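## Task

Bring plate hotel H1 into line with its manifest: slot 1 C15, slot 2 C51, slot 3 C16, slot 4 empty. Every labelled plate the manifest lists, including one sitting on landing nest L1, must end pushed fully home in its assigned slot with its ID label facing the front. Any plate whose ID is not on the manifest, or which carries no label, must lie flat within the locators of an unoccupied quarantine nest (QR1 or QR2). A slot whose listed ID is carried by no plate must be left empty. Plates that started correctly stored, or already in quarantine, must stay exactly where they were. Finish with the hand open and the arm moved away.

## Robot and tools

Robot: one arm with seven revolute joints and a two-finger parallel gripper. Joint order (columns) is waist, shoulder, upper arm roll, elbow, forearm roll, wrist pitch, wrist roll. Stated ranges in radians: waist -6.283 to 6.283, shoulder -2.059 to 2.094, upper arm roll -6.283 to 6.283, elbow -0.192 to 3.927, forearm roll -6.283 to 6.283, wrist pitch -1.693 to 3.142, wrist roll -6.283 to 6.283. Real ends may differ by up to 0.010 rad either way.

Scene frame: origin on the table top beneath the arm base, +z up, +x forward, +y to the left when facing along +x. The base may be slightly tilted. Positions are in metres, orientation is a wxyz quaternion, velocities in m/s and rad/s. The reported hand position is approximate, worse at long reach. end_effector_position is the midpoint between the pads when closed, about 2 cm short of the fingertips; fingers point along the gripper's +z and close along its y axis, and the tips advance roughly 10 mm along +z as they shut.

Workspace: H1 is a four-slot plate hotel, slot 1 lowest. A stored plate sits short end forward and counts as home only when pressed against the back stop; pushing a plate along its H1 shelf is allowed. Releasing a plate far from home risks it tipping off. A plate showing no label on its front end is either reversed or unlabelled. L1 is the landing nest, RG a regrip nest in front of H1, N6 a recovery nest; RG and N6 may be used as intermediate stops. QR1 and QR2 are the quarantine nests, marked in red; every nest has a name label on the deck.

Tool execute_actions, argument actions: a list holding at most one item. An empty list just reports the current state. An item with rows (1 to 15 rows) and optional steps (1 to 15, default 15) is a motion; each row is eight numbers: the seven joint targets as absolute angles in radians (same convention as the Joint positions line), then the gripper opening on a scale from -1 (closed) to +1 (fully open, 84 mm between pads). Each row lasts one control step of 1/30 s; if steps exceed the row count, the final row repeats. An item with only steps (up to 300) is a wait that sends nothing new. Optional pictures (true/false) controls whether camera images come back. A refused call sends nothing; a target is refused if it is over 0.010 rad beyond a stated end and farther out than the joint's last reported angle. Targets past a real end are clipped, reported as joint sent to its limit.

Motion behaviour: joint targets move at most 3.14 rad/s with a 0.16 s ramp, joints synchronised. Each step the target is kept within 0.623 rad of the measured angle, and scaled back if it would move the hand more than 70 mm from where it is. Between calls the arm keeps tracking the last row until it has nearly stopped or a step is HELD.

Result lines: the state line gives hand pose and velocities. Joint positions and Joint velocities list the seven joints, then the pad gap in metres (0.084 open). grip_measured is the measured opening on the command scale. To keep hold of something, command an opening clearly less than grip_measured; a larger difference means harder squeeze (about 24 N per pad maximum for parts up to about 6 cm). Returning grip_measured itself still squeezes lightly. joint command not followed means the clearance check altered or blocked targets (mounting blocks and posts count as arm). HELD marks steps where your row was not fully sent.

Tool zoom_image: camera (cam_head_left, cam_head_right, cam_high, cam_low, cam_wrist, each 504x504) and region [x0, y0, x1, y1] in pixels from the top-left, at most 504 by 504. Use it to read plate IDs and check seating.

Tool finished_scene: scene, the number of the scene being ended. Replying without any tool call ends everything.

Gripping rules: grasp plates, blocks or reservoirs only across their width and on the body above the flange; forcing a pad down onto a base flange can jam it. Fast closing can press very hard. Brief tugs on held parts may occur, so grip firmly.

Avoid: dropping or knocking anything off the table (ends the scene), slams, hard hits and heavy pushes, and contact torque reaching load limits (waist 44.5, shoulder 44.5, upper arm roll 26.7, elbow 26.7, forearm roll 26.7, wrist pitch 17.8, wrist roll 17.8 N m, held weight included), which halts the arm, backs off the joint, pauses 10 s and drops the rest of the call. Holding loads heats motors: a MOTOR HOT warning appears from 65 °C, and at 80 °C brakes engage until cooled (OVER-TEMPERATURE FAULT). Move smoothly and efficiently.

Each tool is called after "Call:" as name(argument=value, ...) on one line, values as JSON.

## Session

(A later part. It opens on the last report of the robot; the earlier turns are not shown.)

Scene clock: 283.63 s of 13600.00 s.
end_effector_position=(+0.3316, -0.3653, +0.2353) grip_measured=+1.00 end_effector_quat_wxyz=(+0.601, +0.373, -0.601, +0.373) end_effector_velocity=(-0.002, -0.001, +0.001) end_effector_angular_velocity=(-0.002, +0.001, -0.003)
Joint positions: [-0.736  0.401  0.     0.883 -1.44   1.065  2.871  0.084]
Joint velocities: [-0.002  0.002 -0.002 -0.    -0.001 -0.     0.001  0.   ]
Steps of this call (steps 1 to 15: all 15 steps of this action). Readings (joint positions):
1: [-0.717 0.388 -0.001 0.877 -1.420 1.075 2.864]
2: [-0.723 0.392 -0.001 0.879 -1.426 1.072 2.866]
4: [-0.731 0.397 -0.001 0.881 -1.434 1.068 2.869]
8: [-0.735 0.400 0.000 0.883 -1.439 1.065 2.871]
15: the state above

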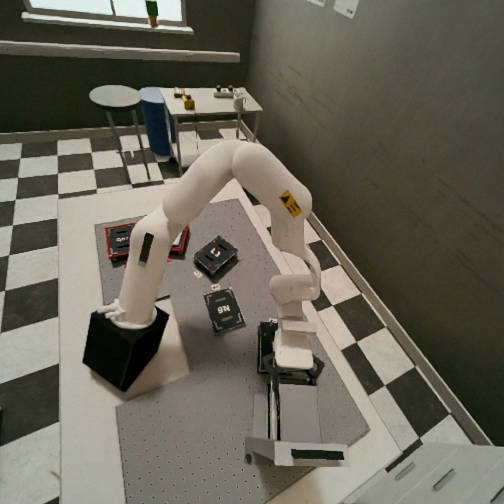

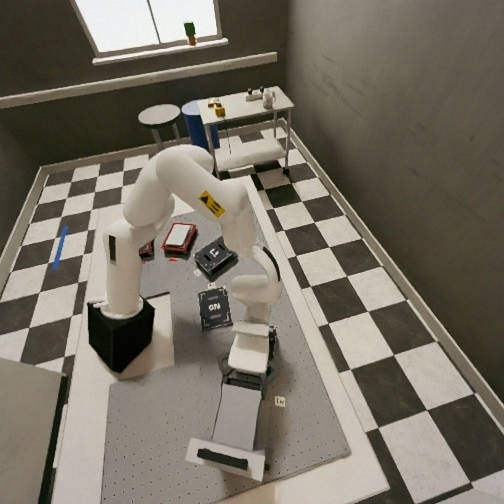

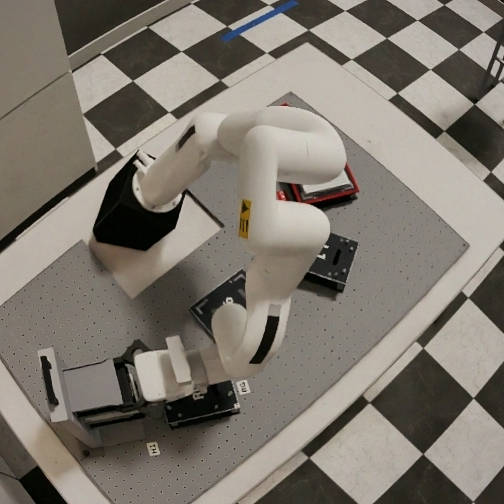

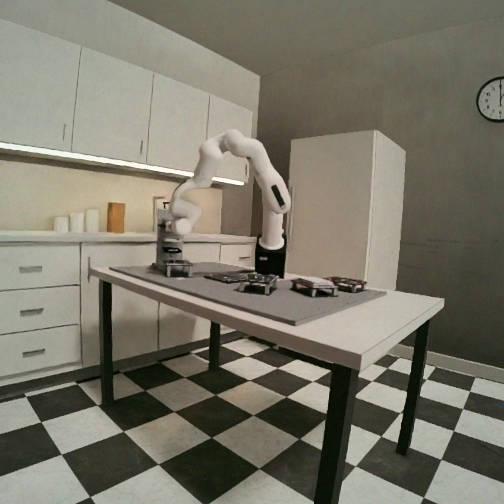

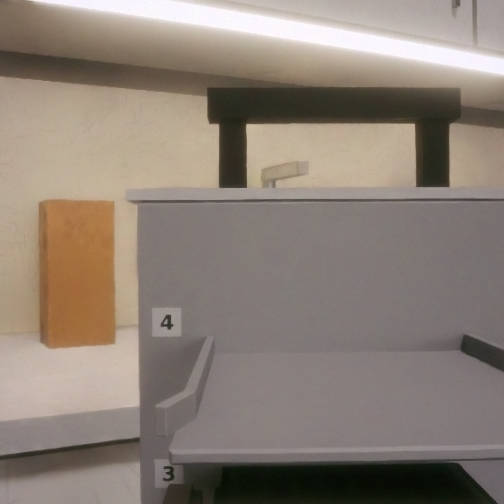

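Call:
execute_actions(actions=[{"rows":[[-0.7358,0.4009,0,0.8831,-1.4406,1.0649,2.8712,0.96],[-0.7358,0.4009,0,0.8831,-1.4406,1.0649,2.8712,0.92],[-0.7358,0.4009,0,0.8831,-1.4406,1.0649,2.8712,0.88],[-0.7358,0.4009,0,0.8831,-1.4406,1.0649,2.8712,0.8],[-0.7358,0.4009,0,0.8831,-1.4406,1.0649,2.8712,0.6],[-0.7358,0.4009,0,0.8831,-1.4406,1.0649,2.8712,0.2],[-0.7358,0.4009,0,0.8831,-1.4406,1.0649,2.8712,-0.4],[-0.7358,0.4009,0,0.8831,-1.4406,1.0649,2.8712,-1],[-0.7358,0.4009,0,0.8831,-1.4406,1.0649,2.8712,-1],[-0.7358,0.4009,0,0.8831,-1.4406,1.0649,2.8712,-1],[-0.7358,0.4009,0,0.8831,-1.4406,1.0649,2.8712,-1],[-0.7358,0.4009,0,0.8831,-1.4406,1.0649,2.8712,-1],[-0.7367,0.3989,0,0.8821,-1.4408,1.0646,2.8700,-1],[-0.7380,0.3960,0,0.8806,-1.4410,1.0642,2.8682,-1],[-0.7392,0.3931,0,0.8792,-1.4413,1.0638,2.8664,-1]],"steps":15}], pictures=false)

Call:
execute_actions(actions=[{"rows":[[-0.7401,0.3911,0,0.8782,-1.4415,1.0635,2.8652,-1],[-0.7369,0.3888,0,0.8771,-1.4381,1.0651,2.8640,-1],[-0.7306,0.3843,0,0.8750,-1.4314,1.0683,2.8617,-1],[-0.7211,0.3775,0,0.8719,-1.4213,1.0733,2.8581,-1],[-0.7084,0.3687,0,0.8682,-1.4079,1.0800,2.8534,-1],[-0.6925,0.3580,0,0.8639,-1.3913,1.0886,2.8476,-1],[-0.6750,0.3466,0,0.8598,-1.3731,1.0983,2.8413,-1],[-0.6559,0.3346,0,0.8560,-1.3534,1.1093,2.8344,-1],[-0.6368,0.3230,0,0.8529,-1.3340,1.1206,2.8277,-1],[-0.6176,0.3118,0,0.8505,-1.3146,1.1323,2.8210,-1],[-0.5984,0.3011,0,0.8488,-1.2955,1.1443,2.8143,-1],[-0.5792,0.2909,0,0.8478,-1.2765,1.1566,2.8078,-1],[-0.5599,0.2810,0,0.8476,-1.2577,1.1694,2.8013,-1],[-0.5407,0.2717,0,0.8481,-1.2391,1.1824,2.7948,-1],[-0.5214,0.2628,0,0.8493,-1.2206,1.1959,2.7885,-1]],"steps":15}], pictures=false)

Call:
execute_actions(actions=[{"rows":[[-0.5036,0.2550,0,0.8510,-1.2038,1.2085,2.7827,-1],[-0.4875,0.2482,0,0.8531,-1.1887,1.2202,2.7775,-1],[-0.4746,0.2430,0,0.8551,-1.1767,1.2298,2.7734,-1],[-0.4632,0.2387,0,0.8572,-1.1662,1.2382,2.7698,-1],[-0.4552,0.2356,0,0.8588,-1.1588,1.2444,2.7673,-1],[-0.4505,0.2320,0,0.8592,-1.1543,1.2482,2.7645,-1],[-0.4492,0.2265,0,0.8580,-1.1518,1.2509,2.7606,-1],[-0.4535,0.2140,0,0.8530,-1.1525,1.2515,2.7523,-1],[-0.4593,0.1969,0,0.8461,-1.1535,1.2522,2.7409,-1],[-0.4662,0.1766,0,0.8379,-1.1547,1.2532,2.7274,-1],[-0.4737,0.1548,0,0.8292,-1.1560,1.2542,2.7129,-1],[-0.4811,0.1330,0,0.8204,-1.1573,1.2551,2.6984,-1],[-0.4880,0.1127,0,0.8122,-1.1585,1.2561,2.6849,-1],[-0.4938,0.0956,0,0.8053,-1.1595,1.2568,2.6735,-1],[-0.4981,0.0831,0,0.8003,-1.1602,1.2574,2.6652,-1]],"steps":15}], pictures=false)

Call:
execute_actions(actions=[{"rows":[[-0.5002,0.0769,0,0.7978,-1.1606,1.2577,2.6611,-1],[-0.5002,0.0769,0,0.7978,-1.1606,1.2577,2.6611,-1],[-0.5002,0.0769,0,0.7978,-1.1606,1.2577,2.6611,-1],[-0.5037,0.0781,0,0.7971,-1.1635,1.2548,2.6620,-1],[-0.5106,0.0805,0,0.7957,-1.1693,1.2491,2.6638,-1],[-0.5210,0.0842,0,0.7937,-1.1781,1.2407,2.6666,-1],[-0.5331,0.0887,0,0.7916,-1.1884,1.2310,2.6699,-1],[-0.5468,0.0940,0,0.7895,-1.2002,1.2200,2.6738,-1],[-0.5606,0.0995,0,0.7877,-1.2121,1.2092,2.6777,-1],[-0.5743,0.1053,0,0.7863,-1.2242,1.1985,2.6817,-1],[-0.5880,0.1113,0,0.7852,-1.2363,1.1881,2.6857,-1],[-0.6033,0.1183,0,0.7844,-1.2501,1.1765,2.6904,-1],[-0.6203,0.1265,0,0.7840,-1.2655,1.1639,2.6957,-1],[-0.6372,0.1350,0,0.7841,-1.2811,1.1516,2.7011,-1],[-0.6541,0.1438,0,0.7847,-1.2968,1.1395,2.7066,-1]],"steps":15}])

Call:
execute_actions(actions=[{"rows":[[-0.6710,0.1530,0,0.7858,-1.3127,1.1277,2.7122,-1],[-0.6877,0.1626,0,0.7875,-1.3287,1.1161,2.7179,-1],[-0.7045,0.1725,0,0.7897,-1.3449,1.1048,2.7237,-1],[-0.7212,0.1828,0,0.7924,-1.3612,1.0938,2.7297,-1],[-0.7378,0.1934,0,0.7956,-1.3777,1.0830,2.7357,-1],[-0.7527,0.2033,0,0.7989,-1.3926,1.0735,2.7413,-1],[-0.7659,0.2123,0,0.8023,-1.4060,1.0653,2.7463,-1],[-0.7775,0.2203,0,0.8055,-1.4178,1.0582,2.7507,-1],[-0.7874,0.2274,0,0.8084,-1.4280,1.0523,2.7545,-1],[-0.7956,0.2334,0,0.8110,-1.4365,1.0474,2.7578,-1],[-0.8005,0.2370,0,0.8126,-1.4416,1.0445,2.7597,-1],[-0.8038,0.2394,0,0.8137,-1.4451,1.0426,2.7610,-1],[-0.8038,0.2394,0,0.8137,-1.4451,1.0426,2.7610,-1],[-0.8026,0.2419,0,0.8146,-1.4450,1.0430,2.7629,-1],[-0.8011,0.2450,0,0.8157,-1.4449,1.0436,2.7652,-1]],"steps":15}], pictures=false)

Call:
execute_actions(actions=[{"rows":[[-0.7996,0.2480,0,0.8168,-1.4448,1.0441,2.7675,-1],[-0.7989,0.2495,0,0.8174,-1.4448,1.0444,2.7687,-1]],"steps":12}])

Call:
zoom_image(camera="cam_wrist", region=[140, 424, 260, 504])

Scene clock: 359.27 s of 13600.00 s.
end_effector_position=(+0.3314, -0.3654, +0.2357) grip_measured=+0.93 end_effector_quat_wxyz=(+0.601, +0.373, -0.601, +0.373) end_effector_velocity=(-0.001, +0.002, +0.010) end_effector_angular_velocity=(+0.008, +0.004, +0.001)
Joint positions: [-0.736  0.4    0.     0.882 -1.441  1.065  2.87   0.082]
Joint velocities: [-0.016 -0.037  0.003 -0.023 -0.003 -0.008 -0.025  0.   ]
Steps of this call (steps 1 to 15: the robot went on to your last target; steps 16 to 90: nothing new was sent; then 72.13 s passed at rest; steps 91 to 105: all 15 steps of this action). Readings (joint positions):
91: [-0.736 0.401 0.000 0.883 -1.441 1.065 2.871]
92: [-0.736 0.401 0.000 0.883 -1.441 1.065 2.871]
94: [-0.736 0.401 0.000 0.883 -1.441 1.065 2.871]
98: [-0.736 0.401 0.000 0.883 -1.441 1.065 2.871]
105: the state above

Scene clock: 359.77 s of 13600.00 s.
end_effector_position=(+0.3601, -0.3086, +0.2385) grip_measured=+0.93 end_effector_quat_wxyz=(+0.601, +0.373, -0.601, +0.373) end_effector_velocity=(+0.105, +0.213, +0.001) end_effector_angular_velocity=(-0.006, -0.000, +0.000)
Joint positions: [-0.594  0.3    0.001  0.85  -1.291  1.148  2.813  0.082]
Joint velocities: [ 0.561 -0.301 -0.003 -0.033  0.554  0.358 -0.191  0.   ]
Steps of this call (steps 1 to 15: all 15 steps of this action). Readings (joint positions):
1: [-0.737 0.398 0.000 0.881 -1.441 1.064 2.869]
2: [-0.738 0.396 0.000 0.880 -1.441 1.064 2.868]
4: [-0.737 0.391 -0.001 0.878 -1.438 1.065 2.865]
8: [-0.710 0.370 -0.001 0.869 -1.408 1.080 2.854]
15: the state above

Scene clock: 360.27 s of 13600.00 s.
end_effector_position=(+0.3874, -0.2538, +0.2687) grip_measured=+0.93 end_effector_quat_wxyz=(+0.601, +0.372, -0.601, +0.373) end_effector_velocity=(+0.003, +0.001, +0.198) end_effector_angular_velocity=(-0.021, -0.029, -0.010)
Joint positions: [-0.478  0.148 -0.001  0.826 -1.158  1.254  2.708  0.082]
Joint velocities: [-0.179 -0.561 -0.013 -0.206 -0.019  0.04  -0.36   0.   ]
Steps of this call (steps 1 to 15: all 15 steps of this action). Readings (joint positions):
1: [-0.575 0.290 0.001 0.850 -1.273 1.160 2.807]
2: [-0.556 0.281 0.000 0.849 -1.255 1.173 2.800]
4: [-0.520 0.263 0.001 0.852 -1.220 1.197 2.788]
8: [-0.467 0.239 0.002 0.857 -1.171 1.234 2.770]
15: the state above

Scene clock: 360.77 s of 13600.00 s.
end_effector_position=(+0.3703, -0.2869, +0.2923) grip_measured=+0.93 end_effector_quat_wxyz=(+0.601, +0.372, -0.601, +0.373) end_effector_velocity=(-0.077, -0.160, +0.002) end_effector_angular_velocity=(-0.002, -0.001, +0.002)
Joint positions: [-0.595  0.116 -0.     0.786 -1.243  1.183  2.688  0.082]
Joint velocities: [-0.447  0.203  0.002 -0.019 -0.401 -0.333  0.134 -0.   ]
Steps of this call (steps 1 to 15: all 15 steps of this action). Readings (joint positions):
1: [-0.484 0.130 -0.002 0.819 -1.158 1.255 2.697]
2: [-0.489 0.113 -0.002 0.813 -1.159 1.256 2.686]
4: [-0.496 0.092 -0.002 0.805 -1.160 1.257 2.672]
8: [-0.512 0.084 0.001 0.797 -1.172 1.246 2.667]
15: the state above

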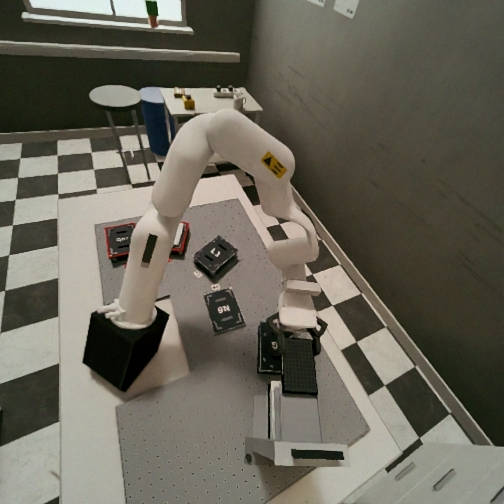

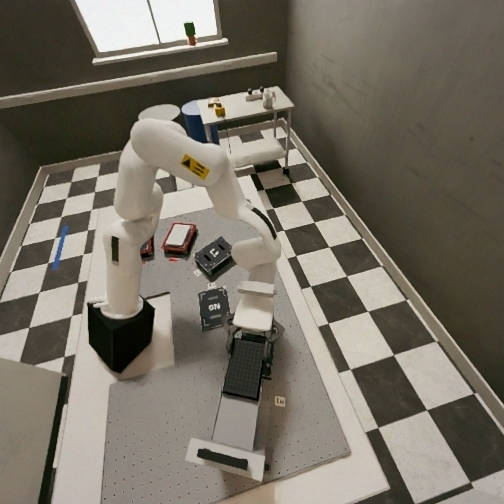

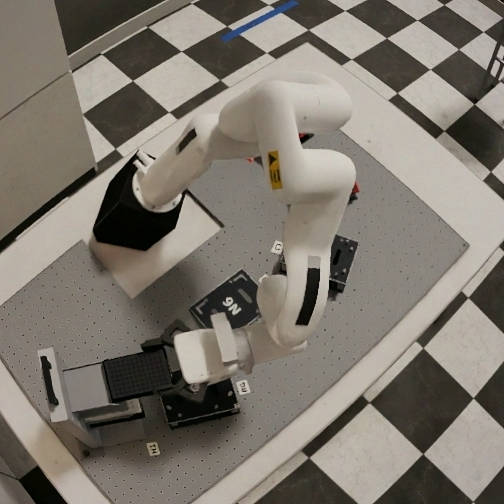

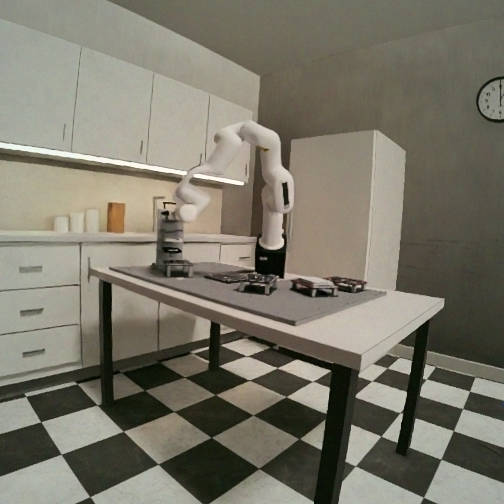

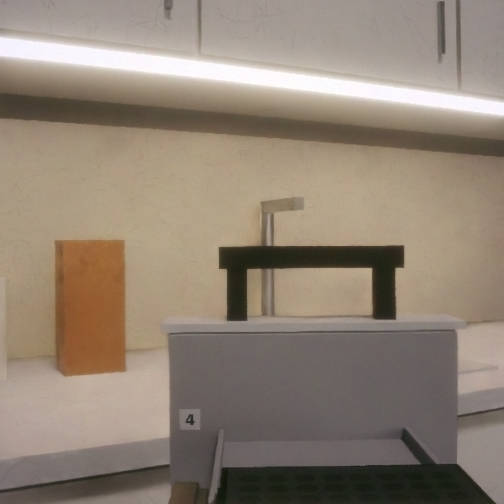

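Scene clock: 361.27 s of 13600.00 s.
end_effector_position=(+0.3332, -0.3607, +0.2927) grip_measured=+0.93 end_effector_quat_wxyz=(+0.601, +0.372, -0.601, +0.373) end_effector_velocity=(-0.015, -0.038, -0.010) end_effector_angular_velocity=(+0.003, -0.007, +0.012)
Joint positions: [-0.796  0.234 -0.001  0.811 -1.436  1.048  2.758  0.082]
Joint velocities: [-0.091  0.094  0.005  0.042 -0.11  -0.063  0.062  0.   ]
Steps of this call (steps 1 to 15: all 15 steps of this action). Readings (joint positions):
1: [-0.610 0.123 -0.000 0.785 -1.257 1.172 2.693]
2: [-0.626 0.131 -0.000 0.785 -1.271 1.160 2.698]
4: [-0.659 0.148 -0.000 0.786 -1.302 1.137 2.708]
8: [-0.724 0.186 -0.000 0.794 -1.364 1.093 2.731]
15: the state above

Scene clock: 361.67 s of 13600.00 s.
end_effector_position=(+0.3326, -0.3634, +0.2888) grip_measured=+0.93 end_effector_quat_wxyz=(+0.601, +0.373, -0.601, +0.373) end_effector_velocity=(-0.002, -0.001, -0.000) end_effector_angular_velocity=(-0.000, +0.001, -0.003)
Joint positions: [-0.799  0.249  0.     0.817 -1.445  1.044  2.769  0.082]
Joint velocities: [-0.002  0.003 -0.001 -0.    -0.002 -0.     0.002  0.   ]
Steps of this call (steps 1 to 12: all 12 steps of this action). Readings (joint positions):
1: [-0.798 0.237 -0.001 0.813 -1.439 1.047 2.760]
2: [-0.799 0.240 -0.000 0.814 -1.441 1.046 2.762]
4: [-0.798 0.245 0.001 0.816 -1.443 1.045 2.766]
8: [-0.798 0.248 0.001 0.817 -1.444 1.044 2.768]
12: the state above

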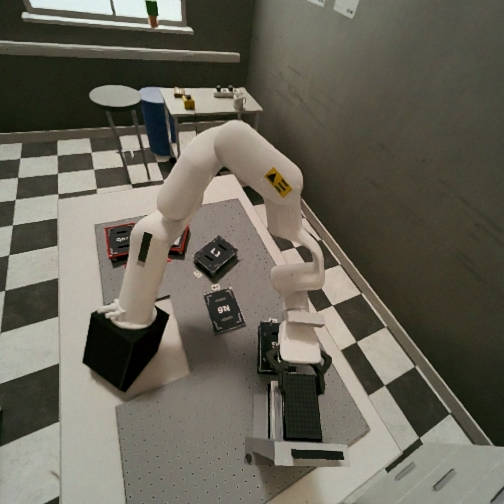

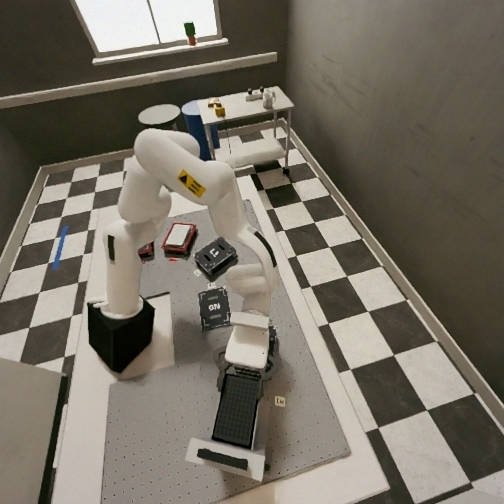

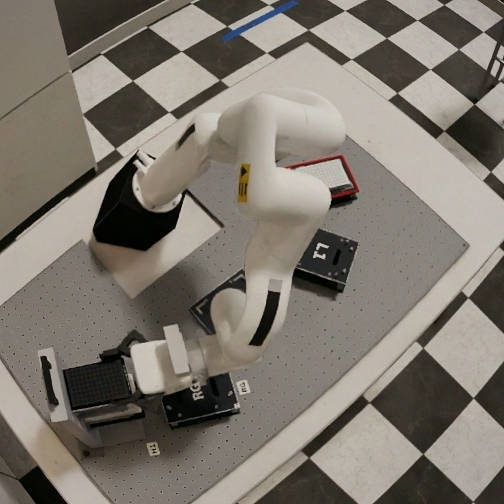

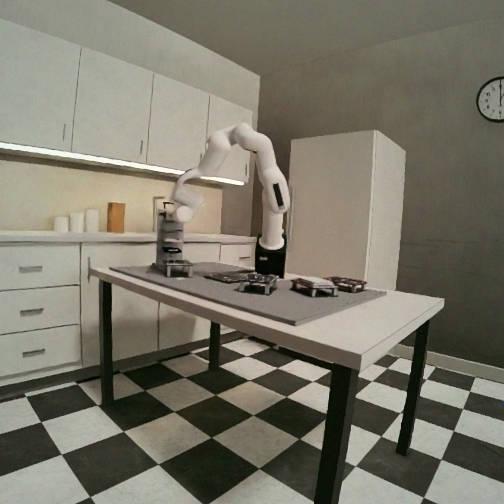

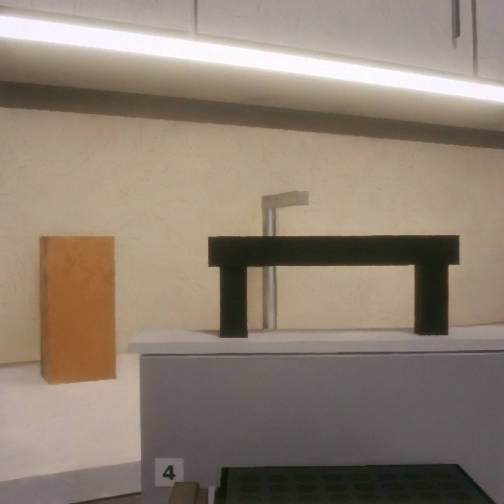

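Region (140, 424, 260, 504) of cam_wrist's 504x504 image, scaled by 4.200, with more detail than that image has.

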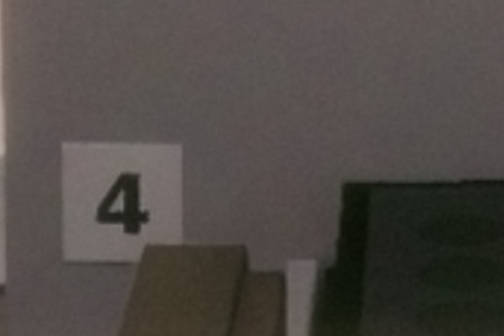

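Call:
execute_actions(actions=[{"rows":[[-0.7989,0.2495,0,0.8174,-1.4448,1.0444,2.7687,1],[-0.7989,0.2495,0,0.8174,-1.4448,1.0444,2.7687,1],[-0.7989,0.2495,0,0.8174,-1.4448,1.0444,2.7687,1],[-0.7989,0.2495,0,0.8174,-1.4448,1.0444,2.7687,1],[-0.7989,0.2495,0,0.8174,-1.4448,1.0444,2.7687,1],[-0.7989,0.2495,0,0.8174,-1.4448,1.0444,2.7687,1],[-0.7989,0.2495,0,0.8174,-1.4448,1.0444,2.7687,1],[-0.7989,0.2495,0,0.8174,-1.4448,1.0444,2.7687,1],[-0.7989,0.2495,0,0.8174,-1.4448,1.0444,2.7687,1],[-0.7956,0.2471,0,0.8163,-1.4413,1.0462,2.7674,1],[-0.7907,0.2435,0,0.8147,-1.4362,1.0491,2.7655,1],[-0.7826,0.2376,0,0.8121,-1.4277,1.0539,2.7622,1],[-0.7727,0.2305,0,0.8092,-1.4175,1.0598,2.7584,1],[-0.7611,0.2225,0,0.8060,-1.4057,1.0668,2.7541,1],[-0.7480,0.2135,0,0.8026,-1.3923,1.0749,2.7491,1]],"steps":15}], pictures=false)

Call:
execute_actions(actions=[{"rows":[[-0.7331,0.2037,0,0.7993,-1.3774,1.0843,2.7435,1],[-0.7166,0.1931,0,0.7961,-1.3609,1.0950,2.7375,1],[-0.6999,0.1829,0,0.7934,-1.3446,1.1058,2.7315,1],[-0.6832,0.1730,0,0.7912,-1.3284,1.1170,2.7257,1],[-0.6715,0.1663,0,0.7900,-1.3172,1.1250,2.7218,1],[-0.6665,0.1634,0,0.7895,-1.3124,1.1285,2.7201,1],[-0.6665,0.1634,0,0.7895,-1.3124,1.1285,2.7201,1],[-0.6633,0.1710,0,0.7922,-1.3122,1.1291,2.7258,1],[-0.6562,0.1876,0,0.7984,-1.3116,1.1303,2.7381,1],[-0.6460,0.2119,0,0.8079,-1.3106,1.1321,2.7556,1],[-0.6347,0.2394,0,0.8192,-1.3093,1.1340,2.7746,1],[-0.6223,0.2701,0,0.8326,-1.3075,1.1360,2.7950,1],[-0.6101,0.3009,0,0.8468,-1.3055,1.1379,2.8145,1],[-0.5981,0.3319,0,0.8618,-1.3031,1.1397,2.8333,1],[-0.5863,0.3630,0,0.8777,-1.3004,1.1413,2.8512,1]],"steps":15}], pictures=false)

Call:
execute_actions(actions=[{"rows":[[-0.5767,0.3954,0,0.8947,-1.2995,1.1417,2.8689,1],[-0.5695,0.4254,0,0.9108,-1.2996,1.1413,2.8847,1],[-0.5650,0.4514,0,0.9249,-1.3010,1.1401,2.8978,1],[-0.5630,0.4690,0,0.9347,-1.3030,1.1385,2.9067,1],[-0.5626,0.4780,0,0.9395,-1.3043,1.1376,2.9110,1],[-0.5625,0.4822,0,0.9417,-1.3049,1.1372,2.9129,1]],"steps":15}], pictures=false)

Call:
execute_actions(actions=[{"steps":10}])

Call:
zoom_image(camera="cam_wrist", region=[160, 394, 270, 504])

Call:
zoom_image(camera="cam_wrist", region=[160, 290, 270, 400])

Scene clock: 404.20 s of 13600.00 s.
end_effector_position=(+0.3348, -0.3572, +0.2891) grip_measured=+1.00 end_effector_quat_wxyz=(+0.601, +0.372, -0.601, +0.372) end_effector_velocity=(+0.045, +0.086, -0.001) end_effector_angular_velocity=(+0.002, -0.001, +0.004)
Joint positions: [-0.782  0.237 -0.001  0.812 -1.427  1.055  2.762  0.084]
Joint velocities: [ 0.224 -0.159  0.003 -0.065  0.229  0.132 -0.086  0.   ]
Steps of this call (steps 1 to 15: the robot went on to your last target; steps 16 to 90: nothing new was sent; then 39.03 s passed at rest; steps 91 to 105: all 15 steps of this action). Readings (joint positions):
91: [-0.799 0.249 -0.000 0.817 -1.445 1.045 2.769]
92: [-0.799 0.249 -0.000 0.817 -1.445 1.044 2.769]
94: [-0.799 0.249 -0.000 0.817 -1.445 1.044 2.769]
98: [-0.799 0.249 -0.000 0.817 -1.445 1.045 2.769]
105: the state above

Scene clock: 404.70 s of 13600.00 s.
end_effector_position=(+0.3565, -0.3152, +0.2584) grip_measured=+1.00 end_effector_quat_wxyz=(+0.601, +0.371, -0.602, +0.373) end_effector_velocity=(+0.001, +0.007, -0.266) end_effector_angular_velocity=(+0.022, +0.026, -0.000)
Joint positions: [-0.632  0.253 -0.001  0.826 -1.309  1.134  2.782  0.084]
Joint velocities: [ 0.312  0.746  0.01   0.318  0.059  0.052  0.471 -0.   ]
Steps of this call (steps 1 to 15: all 15 steps of this action). Readings (joint positions):
1: [-0.774 0.231 -0.001 0.809 -1.418 1.060 2.759]
2: [-0.764 0.224 -0.001 0.807 -1.408 1.066 2.755]
4: [-0.739 0.208 -0.000 0.801 -1.383 1.081 2.746]
8: [-0.686 0.175 0.002 0.793 -1.333 1.114 2.728]
15: the state above

Scene clock: 405.20 s of 13600.00 s.
end_effector_position=(+0.3537, -0.3207, +0.1834) grip_measured=+1.00 end_effector_quat_wxyz=(+0.601, +0.372, -0.601, +0.373) end_effector_velocity=(+0.002, +0.001, -0.006) end_effector_angular_velocity=(+0.003, -0.002, +0.006)
Joint positions: [-0.563  0.48  -0.001  0.941 -1.305  1.137  2.912  0.084]
Joint velocities: [ 0.005  0.014  0.003  0.01  -0.001 -0.001  0.009  0.   ]
Steps of this call (steps 1 to 15: all 15 steps of this action). Readings (joint positions):
1: [-0.621 0.279 -0.001 0.838 -1.307 1.136 2.799]
2: [-0.610 0.306 -0.000 0.850 -1.305 1.137 2.815]
4: [-0.590 0.364 0.001 0.879 -1.303 1.139 2.849]
8: [-0.567 0.456 0.002 0.925 -1.304 1.138 2.897]
15: the state above

Scene clock: 405.53 s of 13600.00 s.
end_effector_position=(+0.3536, -0.3204, +0.1823) grip_measured=+1.00 end_effector_quat_wxyz=(+0.601, +0.372, -0.601, +0.373) end_effector_velocity=(-0.001, -0.000, -0.000) end_effector_angular_velocity=(-0.000, +0.002, -0.001)
Joint positions: [-0.563  0.482 -0.     0.942 -1.305  1.137  2.913  0.084]
Joint velocities: [ 0.001  0.002 -0.001  0.001 -0.     0.     0.     0.   ]
Steps of this call (steps 1 to 10: the robot went on to your last target). Readings (joint positions):
1: [-0.563 0.480 -0.001 0.941 -1.305 1.137 2.912]
2: [-0.563 0.481 -0.000 0.942 -1.305 1.137 2.912]
4: [-0.563 0.481 -0.000 0.942 -1.305 1.137 2.913]
8: [-0.563 0.482 -0.000 0.942 -1.305 1.137 2.913]
10: the state above

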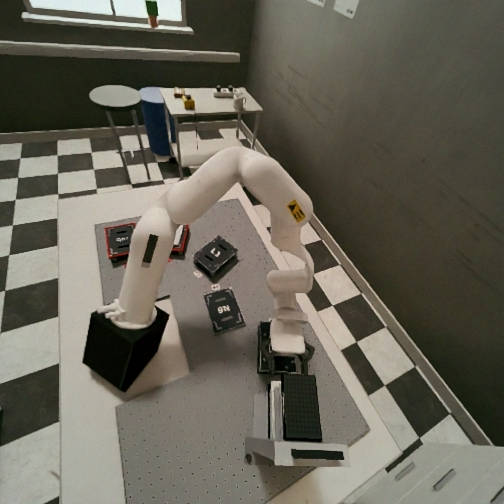

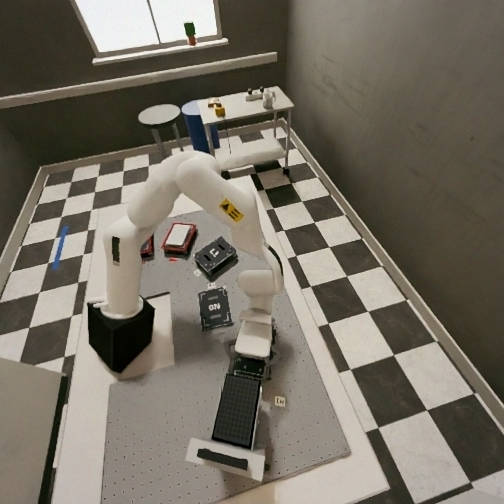

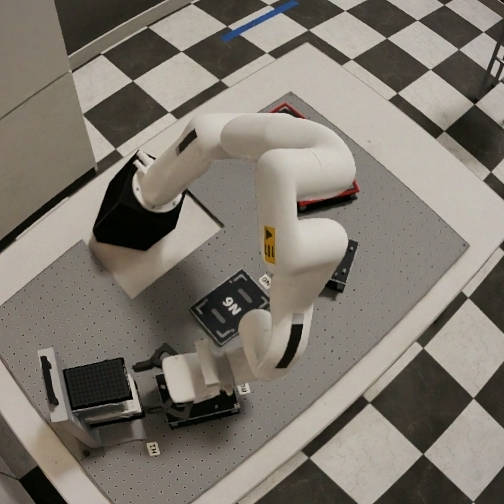

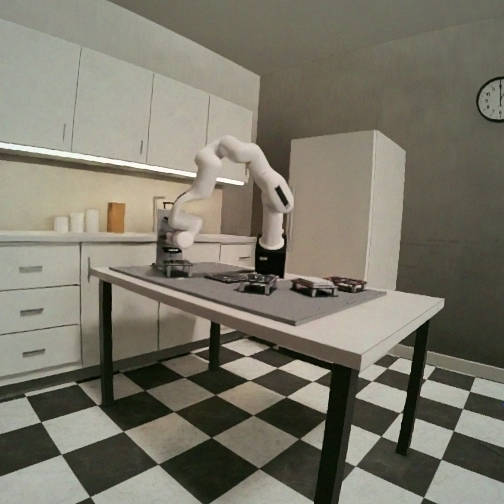

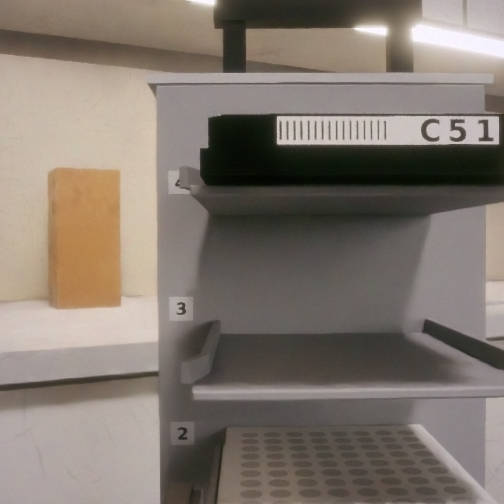

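Region (160, 394, 270, 504) of cam_wrist's 504x504 image, scaled by 4.582, with more detail than that image has.

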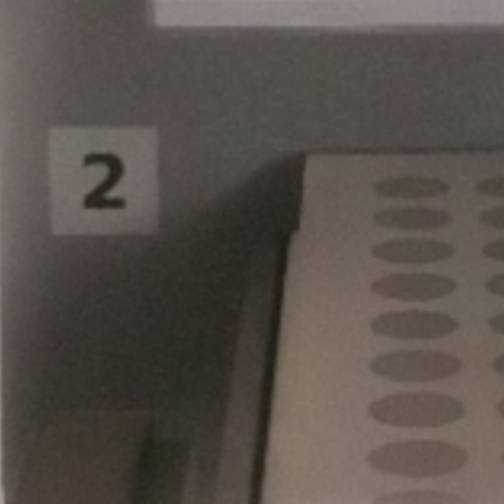

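Region (160, 290, 270, 400) of cam_wrist's 504x504 image, scaled by 4.582, with more detail than that image has.

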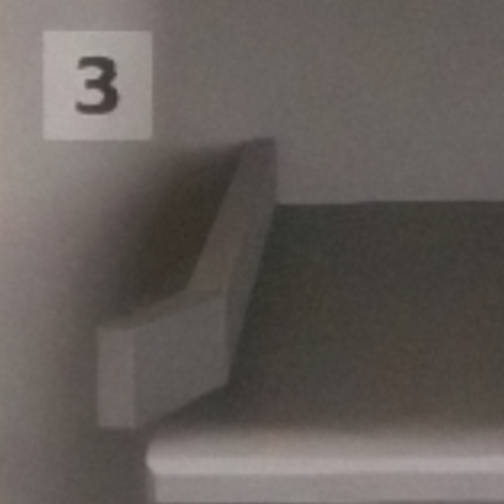

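Call:
execute_actions(actions=[{"rows":[[-0.5648,0.4835,0,0.9420,-1.3073,1.1359,2.9137,1],[-0.5693,0.4861,0,0.9426,-1.3120,1.1334,2.9153,1],[-0.5754,0.4897,0,0.9434,-1.3184,1.1301,2.9174,1],[-0.5830,0.4942,0,0.9446,-1.3263,1.1261,2.9201,1],[-0.5905,0.4988,0,0.9459,-1.3343,1.1221,2.9227,1],[-0.5996,0.5044,0,0.9476,-1.3438,1.1174,2.9259,1],[-0.6087,0.5101,0,0.9495,-1.3534,1.1128,2.9290,1],[-0.6178,0.5159,0,0.9515,-1.3631,1.1082,2.9322,1],[-0.6269,0.5217,0,0.9537,-1.3728,1.1038,2.9354,1],[-0.6360,0.5277,0,0.9561,-1.3825,1.0994,2.9385,1],[-0.6451,0.5338,0,0.9586,-1.3922,1.0951,2.9417,1],[-0.6527,0.5389,0,0.9609,-1.4004,1.0916,2.9443,1],[-0.6603,0.5441,0,0.9633,-1.4086,1.0881,2.9469,1],[-0.6663,0.5483,0,0.9652,-1.4151,1.0854,2.9490,1],[-0.6701,0.5510,0,0.9665,-1.4192,1.0837,2.9503,1]],"steps":15}], pictures=false)

Call:
execute_actions(actions=[{"rows":[[-0.6724,0.5526,0,0.9673,-1.4217,1.0827,2.9511,1]],"steps":8}], pictures=false)

Call:
execute_actions(actions=[{"rows":[[-0.6724,0.5526,0,0.9673,-1.4217,1.0827,2.9511,0.96],[-0.6724,0.5526,0,0.9673,-1.4217,1.0827,2.9511,0.92],[-0.6724,0.5526,0,0.9673,-1.4217,1.0827,2.9511,0.88],[-0.6724,0.5526,0,0.9673,-1.4217,1.0827,2.9511,0.8],[-0.6724,0.5526,0,0.9673,-1.4217,1.0827,2.9511,0.6],[-0.6724,0.5526,0,0.9673,-1.4217,1.0827,2.9511,0.2],[-0.6724,0.5526,0,0.9673,-1.4217,1.0827,2.9511,-0.4],[-0.6724,0.5526,0,0.9673,-1.4217,1.0827,2.9511,-1],[-0.6724,0.5526,0,0.9673,-1.4217,1.0827,2.9511,-1],[-0.6724,0.5526,0,0.9673,-1.4217,1.0827,2.9511,-1],[-0.6724,0.5526,0,0.9673,-1.4217,1.0827,2.9511,-1],[-0.6724,0.5526,0,0.9673,-1.4217,1.0827,2.9511,-1],[-0.6733,0.5504,0,0.9659,-1.4220,1.0825,2.9501,-1],[-0.6746,0.5471,0,0.9639,-1.4225,1.0822,2.9486,-1],[-0.6759,0.5438,0,0.9619,-1.4231,1.0818,2.9471,-1]],"steps":15}], pictures=false)

Call:
execute_actions(actions=[{"rows":[[-0.6768,0.5416,0,0.9605,-1.4234,1.0816,2.9461,-1],[-0.6738,0.5395,0,0.9595,-1.4201,1.0830,2.9450,-1],[-0.6677,0.5352,0,0.9574,-1.4135,1.0857,2.9429,-1],[-0.6585,0.5289,0,0.9545,-1.4037,1.0899,2.9398,-1],[-0.6463,0.5207,0,0.9509,-1.3906,1.0956,2.9355,-1],[-0.6311,0.5106,0,0.9469,-1.3744,1.1029,2.9302,-1],[-0.6144,0.4998,0,0.9429,-1.3566,1.1112,2.9244,-1],[-0.5961,0.4885,0,0.9393,-1.3374,1.1206,2.9180,-1],[-0.5779,0.4775,0,0.9363,-1.3183,1.1304,2.9117,-1],[-0.5596,0.4670,0,0.9341,-1.2993,1.1404,2.9053,-1],[-0.5414,0.4568,0,0.9325,-1.2805,1.1509,2.8989,-1],[-0.5232,0.4470,0,0.9315,-1.2618,1.1616,2.8925,-1],[-0.5050,0.4376,0,0.9313,-1.2433,1.1727,2.8860,-1],[-0.4868,0.4286,0,0.9318,-1.2249,1.1841,2.8796,-1],[-0.4685,0.4200,0,0.9329,-1.2067,1.1959,2.8732,-1]],"steps":15}], pictures=false)

Call:
execute_actions(actions=[{"rows":[[-0.4519,0.4125,0,0.9346,-1.1900,1.2069,2.8673,-1],[-0.4367,0.4059,0,0.9366,-1.1750,1.2173,2.8619,-1],[-0.4246,0.4008,0,0.9385,-1.1631,1.2257,2.8576,-1],[-0.4140,0.3966,0,0.9404,-1.1527,1.2332,2.8538,-1],[-0.4064,0.3936,0,0.9420,-1.1453,1.2386,2.8511,-1],[-0.4022,0.3900,0,0.9420,-1.1409,1.2419,2.8486,-1],[-0.4007,0.3844,0,0.9403,-1.1385,1.2443,2.8451,-1],[-0.4046,0.3717,0,0.9336,-1.1396,1.2448,2.8384,-1],[-0.4099,0.3544,0,0.9245,-1.1411,1.2455,2.8291,-1],[-0.4162,0.3338,0,0.9137,-1.1428,1.2464,2.8183,-1],[-0.4230,0.3117,0,0.9021,-1.1447,1.2473,2.8066,-1],[-0.4297,0.2896,0,0.8904,-1.1466,1.2482,2.7948,-1],[-0.4360,0.2690,0,0.8796,-1.1483,1.2491,2.7840,-1],[-0.4413,0.2517,0,0.8705,-1.1498,1.2498,2.7747,-1],[-0.4452,0.2390,0,0.8638,-1.1509,1.2503,2.7680,-1]],"steps":15}], pictures=false)

Call:
execute_actions(actions=[{"rows":[[-0.4471,0.2327,0,0.8605,-1.1514,1.2506,2.7647,-1],[-0.4471,0.2327,0,0.8605,-1.1514,1.2506,2.7647,-1],[-0.4471,0.2327,0,0.8605,-1.1514,1.2506,2.7647,-1],[-0.4503,0.2339,0,0.8598,-1.1544,1.2481,2.7657,-1],[-0.4552,0.2356,0,0.8588,-1.1588,1.2444,2.7673,-1],[-0.4632,0.2387,0,0.8572,-1.1662,1.2382,2.7698,-1],[-0.4746,0.2430,0,0.8551,-1.1767,1.2298,2.7734,-1],[-0.4875,0.2482,0,0.8531,-1.1887,1.2202,2.7775,-1],[-0.5036,0.2550,0,0.8510,-1.2038,1.2085,2.7827,-1],[-0.5214,0.2628,0,0.8493,-1.2206,1.1959,2.7885,-1],[-0.5407,0.2717,0,0.8481,-1.2391,1.1824,2.7948,-1],[-0.5599,0.2810,0,0.8476,-1.2577,1.1694,2.8013,-1],[-0.5792,0.2909,0,0.8478,-1.2765,1.1566,2.8078,-1],[-0.5984,0.3011,0,0.8488,-1.2955,1.1443,2.8143,-1],[-0.6176,0.3118,0,0.8505,-1.3146,1.1323,2.8210,-1]],"steps":15}], pictures=false)

Call:
execute_actions(actions=[{"rows":[[-0.6368,0.3230,0,0.8529,-1.3340,1.1206,2.8277,-1],[-0.6559,0.3346,0,0.8560,-1.3534,1.1093,2.8344,-1],[-0.6750,0.3466,0,0.8598,-1.3731,1.0983,2.8413,-1],[-0.6925,0.3580,0,0.8639,-1.3913,1.0886,2.8476,-1],[-0.7084,0.3687,0,0.8682,-1.4079,1.0800,2.8534,-1],[-0.7211,0.3775,0,0.8719,-1.4213,1.0733,2.8581,-1],[-0.7306,0.3843,0,0.8750,-1.4314,1.0683,2.8617,-1],[-0.7354,0.3876,0,0.8766,-1.4364,1.0659,2.8635,-1],[-0.7354,0.3876,0,0.8766,-1.4364,1.0659,2.8635,-1],[-0.7354,0.3876,0,0.8766,-1.4364,1.0659,2.8635,-1],[-0.7344,0.3898,0,0.8777,-1.4362,1.0662,2.8648,-1],[-0.7333,0.3924,0,0.8790,-1.4360,1.0666,2.8664,-1],[-0.7322,0.3950,0,0.8803,-1.4357,1.0669,2.8680,-1],[-0.7316,0.3963,0,0.8809,-1.4356,1.0671,2.8688,-1],[-0.7332,0.3974,0,0.8815,-1.4373,1.0663,2.8694,-1]],"steps":15}], pictures=false)

Call:
execute_actions(actions=[{"rows":[[-0.7348,0.3986,0,0.8820,-1.4390,1.0655,2.8700,-1],[-0.7363,0.3997,0,0.8826,-1.4407,1.0647,2.8706,-1],[-0.7371,0.4003,0,0.8829,-1.4415,1.0643,2.8709,-1],[-0.7379,0.4009,0,0.8831,-1.4424,1.0639,2.8712,-1],[-0.7387,0.4015,0,0.8834,-1.4432,1.0635,2.8715,-1],[-0.7395,0.4020,0,0.8837,-1.4441,1.0631,2.8718,-1]],"steps":15}])

Call:
zoom_image(camera="cam_wrist", region=[140, 424, 260, 504])

Scene clock: 496.00 s of 13600.00 s.
end_effector_position=(+0.3360, -0.3552, +0.1825) grip_measured=+1.00 end_effector_quat_wxyz=(+0.601, +0.372, -0.601, +0.372) end_effector_velocity=(-0.048, -0.094, +0.002) end_effector_angular_velocity=(-0.005, +0.001, -0.005)
Joint positions: [-0.647  0.535 -0.001  0.959 -1.394  1.095  2.942  0.084]
Joint velocities: [-0.226  0.151 -0.003  0.065 -0.239 -0.104  0.077 -0.   ]
Steps of this call (steps 1 to 15: the robot went on to your last target; steps 16 to 90: nothing new was sent; then 86.97 s passed at rest; steps 91 to 105: all 15 steps of this action). Readings (joint positions):
91: [-0.563 0.482 0.000 0.942 -1.305 1.137 2.913]
92: [-0.563 0.482 0.000 0.942 -1.306 1.137 2.913]
94: [-0.567 0.485 0.001 0.943 -1.310 1.134 2.915]
98: [-0.589 0.498 0.000 0.946 -1.333 1.123 2.922]
105: the state above

Scene clock: 496.27 s of 13600.00 s.
end_effector_position=(+0.3317, -0.3648, +0.1820) grip_measured=+1.00 end_effector_quat_wxyz=(+0.601, +0.373, -0.601, +0.373) end_effector_velocity=(+0.003, -0.001, -0.004) end_effector_angular_velocity=(+0.008, -0.002, +0.012)
Joint positions: [-0.671  0.552  0.     0.967 -1.42   1.083  2.951  0.084]
Joint velocities: [-0.007  0.006  0.007  0.006 -0.014 -0.007  0.004 -0.   ]
Steps of this call (steps 1 to 8: all 8 steps of this action). Readings (joint positions):
1: [-0.654 0.540 -0.001 0.961 -1.402 1.091 2.945]
2: [-0.660 0.544 -0.001 0.963 -1.408 1.089 2.947]
4: [-0.668 0.549 -0.001 0.965 -1.415 1.086 2.949]
8: the state above

Scene clock: 496.77 s of 13600.00 s.
end_effector_position=(+0.3315, -0.3651, +0.1824) grip_measured=+0.93 end_effector_quat_wxyz=(+0.601, +0.373, -0.601, +0.373) end_effector_velocity=(-0.001, -0.000, +0.014) end_effector_angular_velocity=(+0.004, +0.001, -0.000)
Joint positions: [-0.673  0.551  0.001  0.966 -1.422  1.082  2.95   0.082]
Joint velocities: [-0.019 -0.041 -0.    -0.026 -0.008 -0.008 -0.02   0.   ]
Steps of this call (steps 1 to 15: all 15 steps of this action). Readings (joint positions):
1: [-0.671 0.552 0.001 0.967 -1.421 1.083 2.951]
2: [-0.672 0.552 0.001 0.967 -1.421 1.083 2.951]
4: [-0.672 0.552 0.001 0.967 -1.421 1.083 2.951]
8: [-0.672 0.552 0.001 0.967 -1.422 1.083 2.951]
15: the state above

Scene clock: 497.27 s of 13600.00 s.
end_effector_position=(+0.3602, -0.3083, +0.1856) grip_measured=+0.93 end_effector_quat_wxyz=(+0.601, +0.373, -0.601, +0.373) end_effector_velocity=(+0.107, +0.214, +0.001) end_effector_angular_velocity=(-0.007, +0.000, +0.002)
Joint positions: [-0.537  0.455  0.001  0.934 -1.276  1.154  2.897  0.082]
Joint velocities: [ 0.533 -0.287 -0.002 -0.03   0.546  0.313 -0.187 -0.   ]
Steps of this call (steps 1 to 15: all 15 steps of this action). Readings (joint positions):
1: [-0.673 0.549 0.001 0.965 -1.422 1.082 2.949]
2: [-0.674 0.547 0.001 0.964 -1.422 1.082 2.949]
4: [-0.673 0.542 -0.001 0.961 -1.420 1.083 2.946]
8: [-0.648 0.522 -0.002 0.952 -1.391 1.096 2.936]
15: the state above

Scene clock: 497.77 s of 13600.00 s.
end_effector_position=(+0.3874, -0.2538, +0.2156) grip_measured=+0.93 end_effector_quat_wxyz=(+0.601, +0.372, -0.601, +0.373) end_effector_velocity=(+0.004, -0.001, +0.195) end_effector_angular_velocity=(-0.021, -0.028, -0.012)
Joint positions: [-0.427  0.305 -0.001  0.898 -1.147  1.247  2.803  0.082]
Joint velocities: [-0.164 -0.568 -0.015 -0.277 -0.033  0.036 -0.292 -0.   ]
Steps of this call (steps 1 to 15: all 15 steps of this action). Readings (joint positions):
1: [-0.519 0.446 0.001 0.933 -1.258 1.165 2.891]
2: [-0.501 0.437 0.001 0.933 -1.240 1.176 2.885]
4: [-0.467 0.420 0.001 0.935 -1.206 1.197 2.873]
8: [-0.418 0.397 0.002 0.940 -1.158 1.230 2.854]
15: the state above

Scene clock: 498.27 s of 13600.00 s.
end_effector_position=(+0.3684, -0.2913, +0.2387) grip_measured=+0.93 end_effector_quat_wxyz=(+0.601, +0.372, -0.601, +0.373) end_effector_velocity=(-0.106, -0.208, +0.006) end_effector_angular_velocity=(-0.014, +0.002, -0.019)
Joint positions: [-0.548  0.277 -0.     0.849 -1.246  1.178  2.797  0.082]
Joint velocities: [-0.536  0.259 -0.012 -0.014 -0.511 -0.352  0.174 -0.   ]
Steps of this call (steps 1 to 15: all 15 steps of this action). Readings (joint positions):
1: [-0.432 0.287 -0.002 0.889 -1.148 1.248 2.794]
2: [-0.437 0.270 -0.002 0.881 -1.149 1.249 2.785]
4: [-0.444 0.248 -0.002 0.870 -1.151 1.250 2.774]
8: [-0.457 0.239 0.001 0.860 -1.161 1.242 2.770]
15: the state above

Scene clock: 498.77 s of 13600.00 s.
end_effector_position=(+0.3330, -0.3625, +0.2371) grip_measured=+0.93 end_effector_quat_wxyz=(+0.601, +0.373, -0.601, +0.373) end_effector_velocity=(+0.005, -0.004, -0.027) end_effector_angular_velocity=(+0.026, +0.002, +0.029)
Joint positions: [-0.731  0.39   0.     0.878 -1.433  1.068  2.865  0.082]
Joint velocities: [-0.003  0.065  0.021  0.032 -0.034 -0.02   0.039  0.   ]
Steps of this call (steps 1 to 15: all 15 steps of this action). Readings (joint positions):
1: [-0.566 0.286 -0.000 0.849 -1.264 1.167 2.803]
2: [-0.584 0.295 -0.001 0.850 -1.282 1.155 2.810]
4: [-0.622 0.316 -0.001 0.853 -1.319 1.131 2.823]
8: [-0.692 0.359 -0.001 0.865 -1.391 1.090 2.847]
15: the state above

Scene clock: 499.27 s of 13600.00 s.
end_effector_position=(+0.3318, -0.3657, +0.2351) grip_measured=+0.94 end_effector_quat_wxyz=(+0.600, +0.373, -0.601, +0.373) end_effector_velocity=(-0.000, -0.001, -0.000) end_effector_angular_velocity=(+0.001, +0.001, +0.000)
Joint positions: [-0.738  0.401  0.002  0.883 -1.443  1.063  2.872  0.082]
Joint velocities: [-0.002  0.002 -0.     0.001 -0.002 -0.002 -0.     0.   ]
Steps of this call (steps 1 to 15: all 15 steps of this action). Readings (joint positions):
1: [-0.731 0.392 0.001 0.879 -1.434 1.067 2.867]
2: [-0.731 0.394 0.001 0.880 -1.436 1.067 2.868]
4: [-0.733 0.397 0.001 0.881 -1.438 1.066 2.869]
8: [-0.737 0.400 0.001 0.883 -1.442 1.064 2.871]
15: the state above

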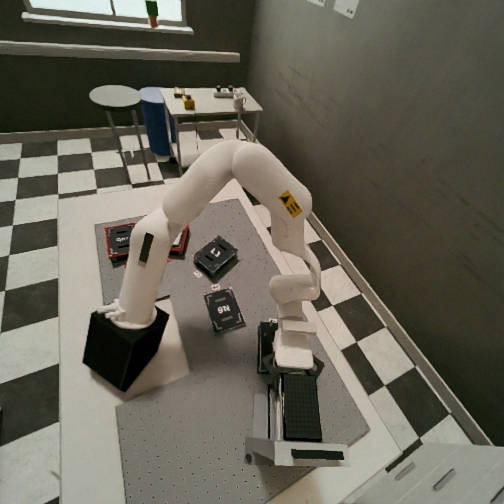

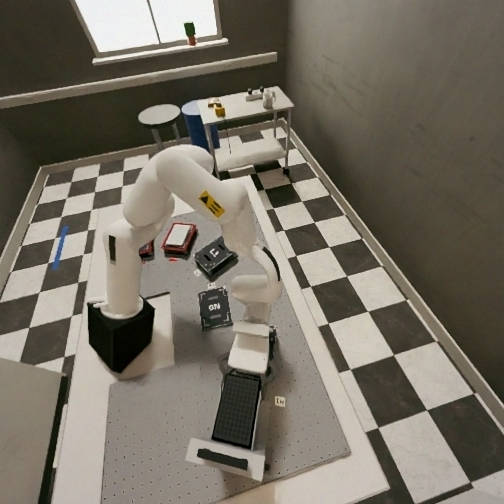

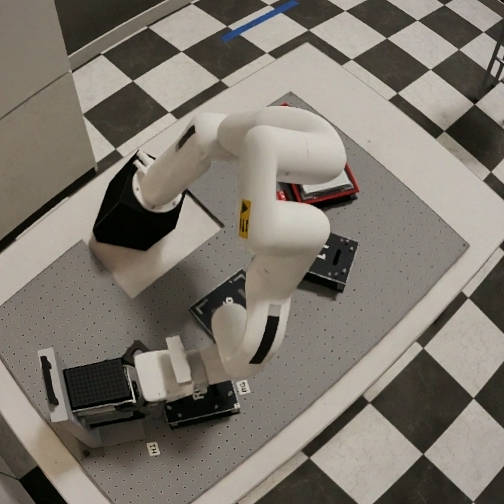

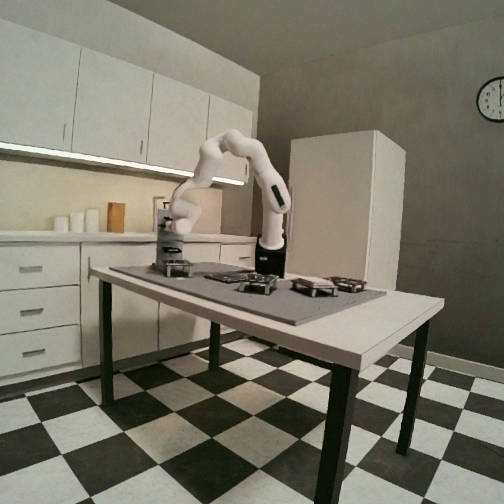

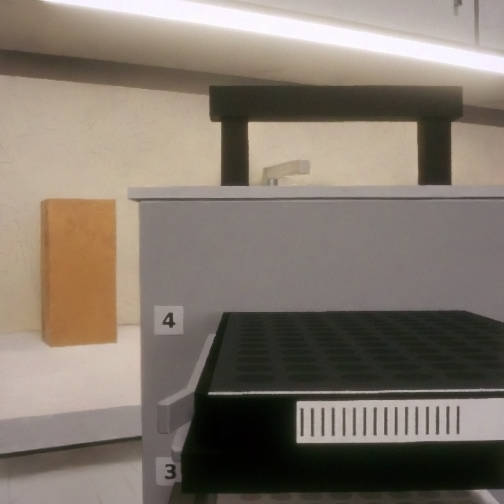

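Region (140, 424, 260, 504) of cam_wrist's 504x504 image, scaled by 4.200, with more detail than that image has.

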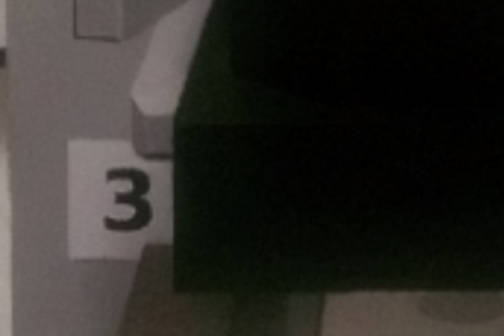

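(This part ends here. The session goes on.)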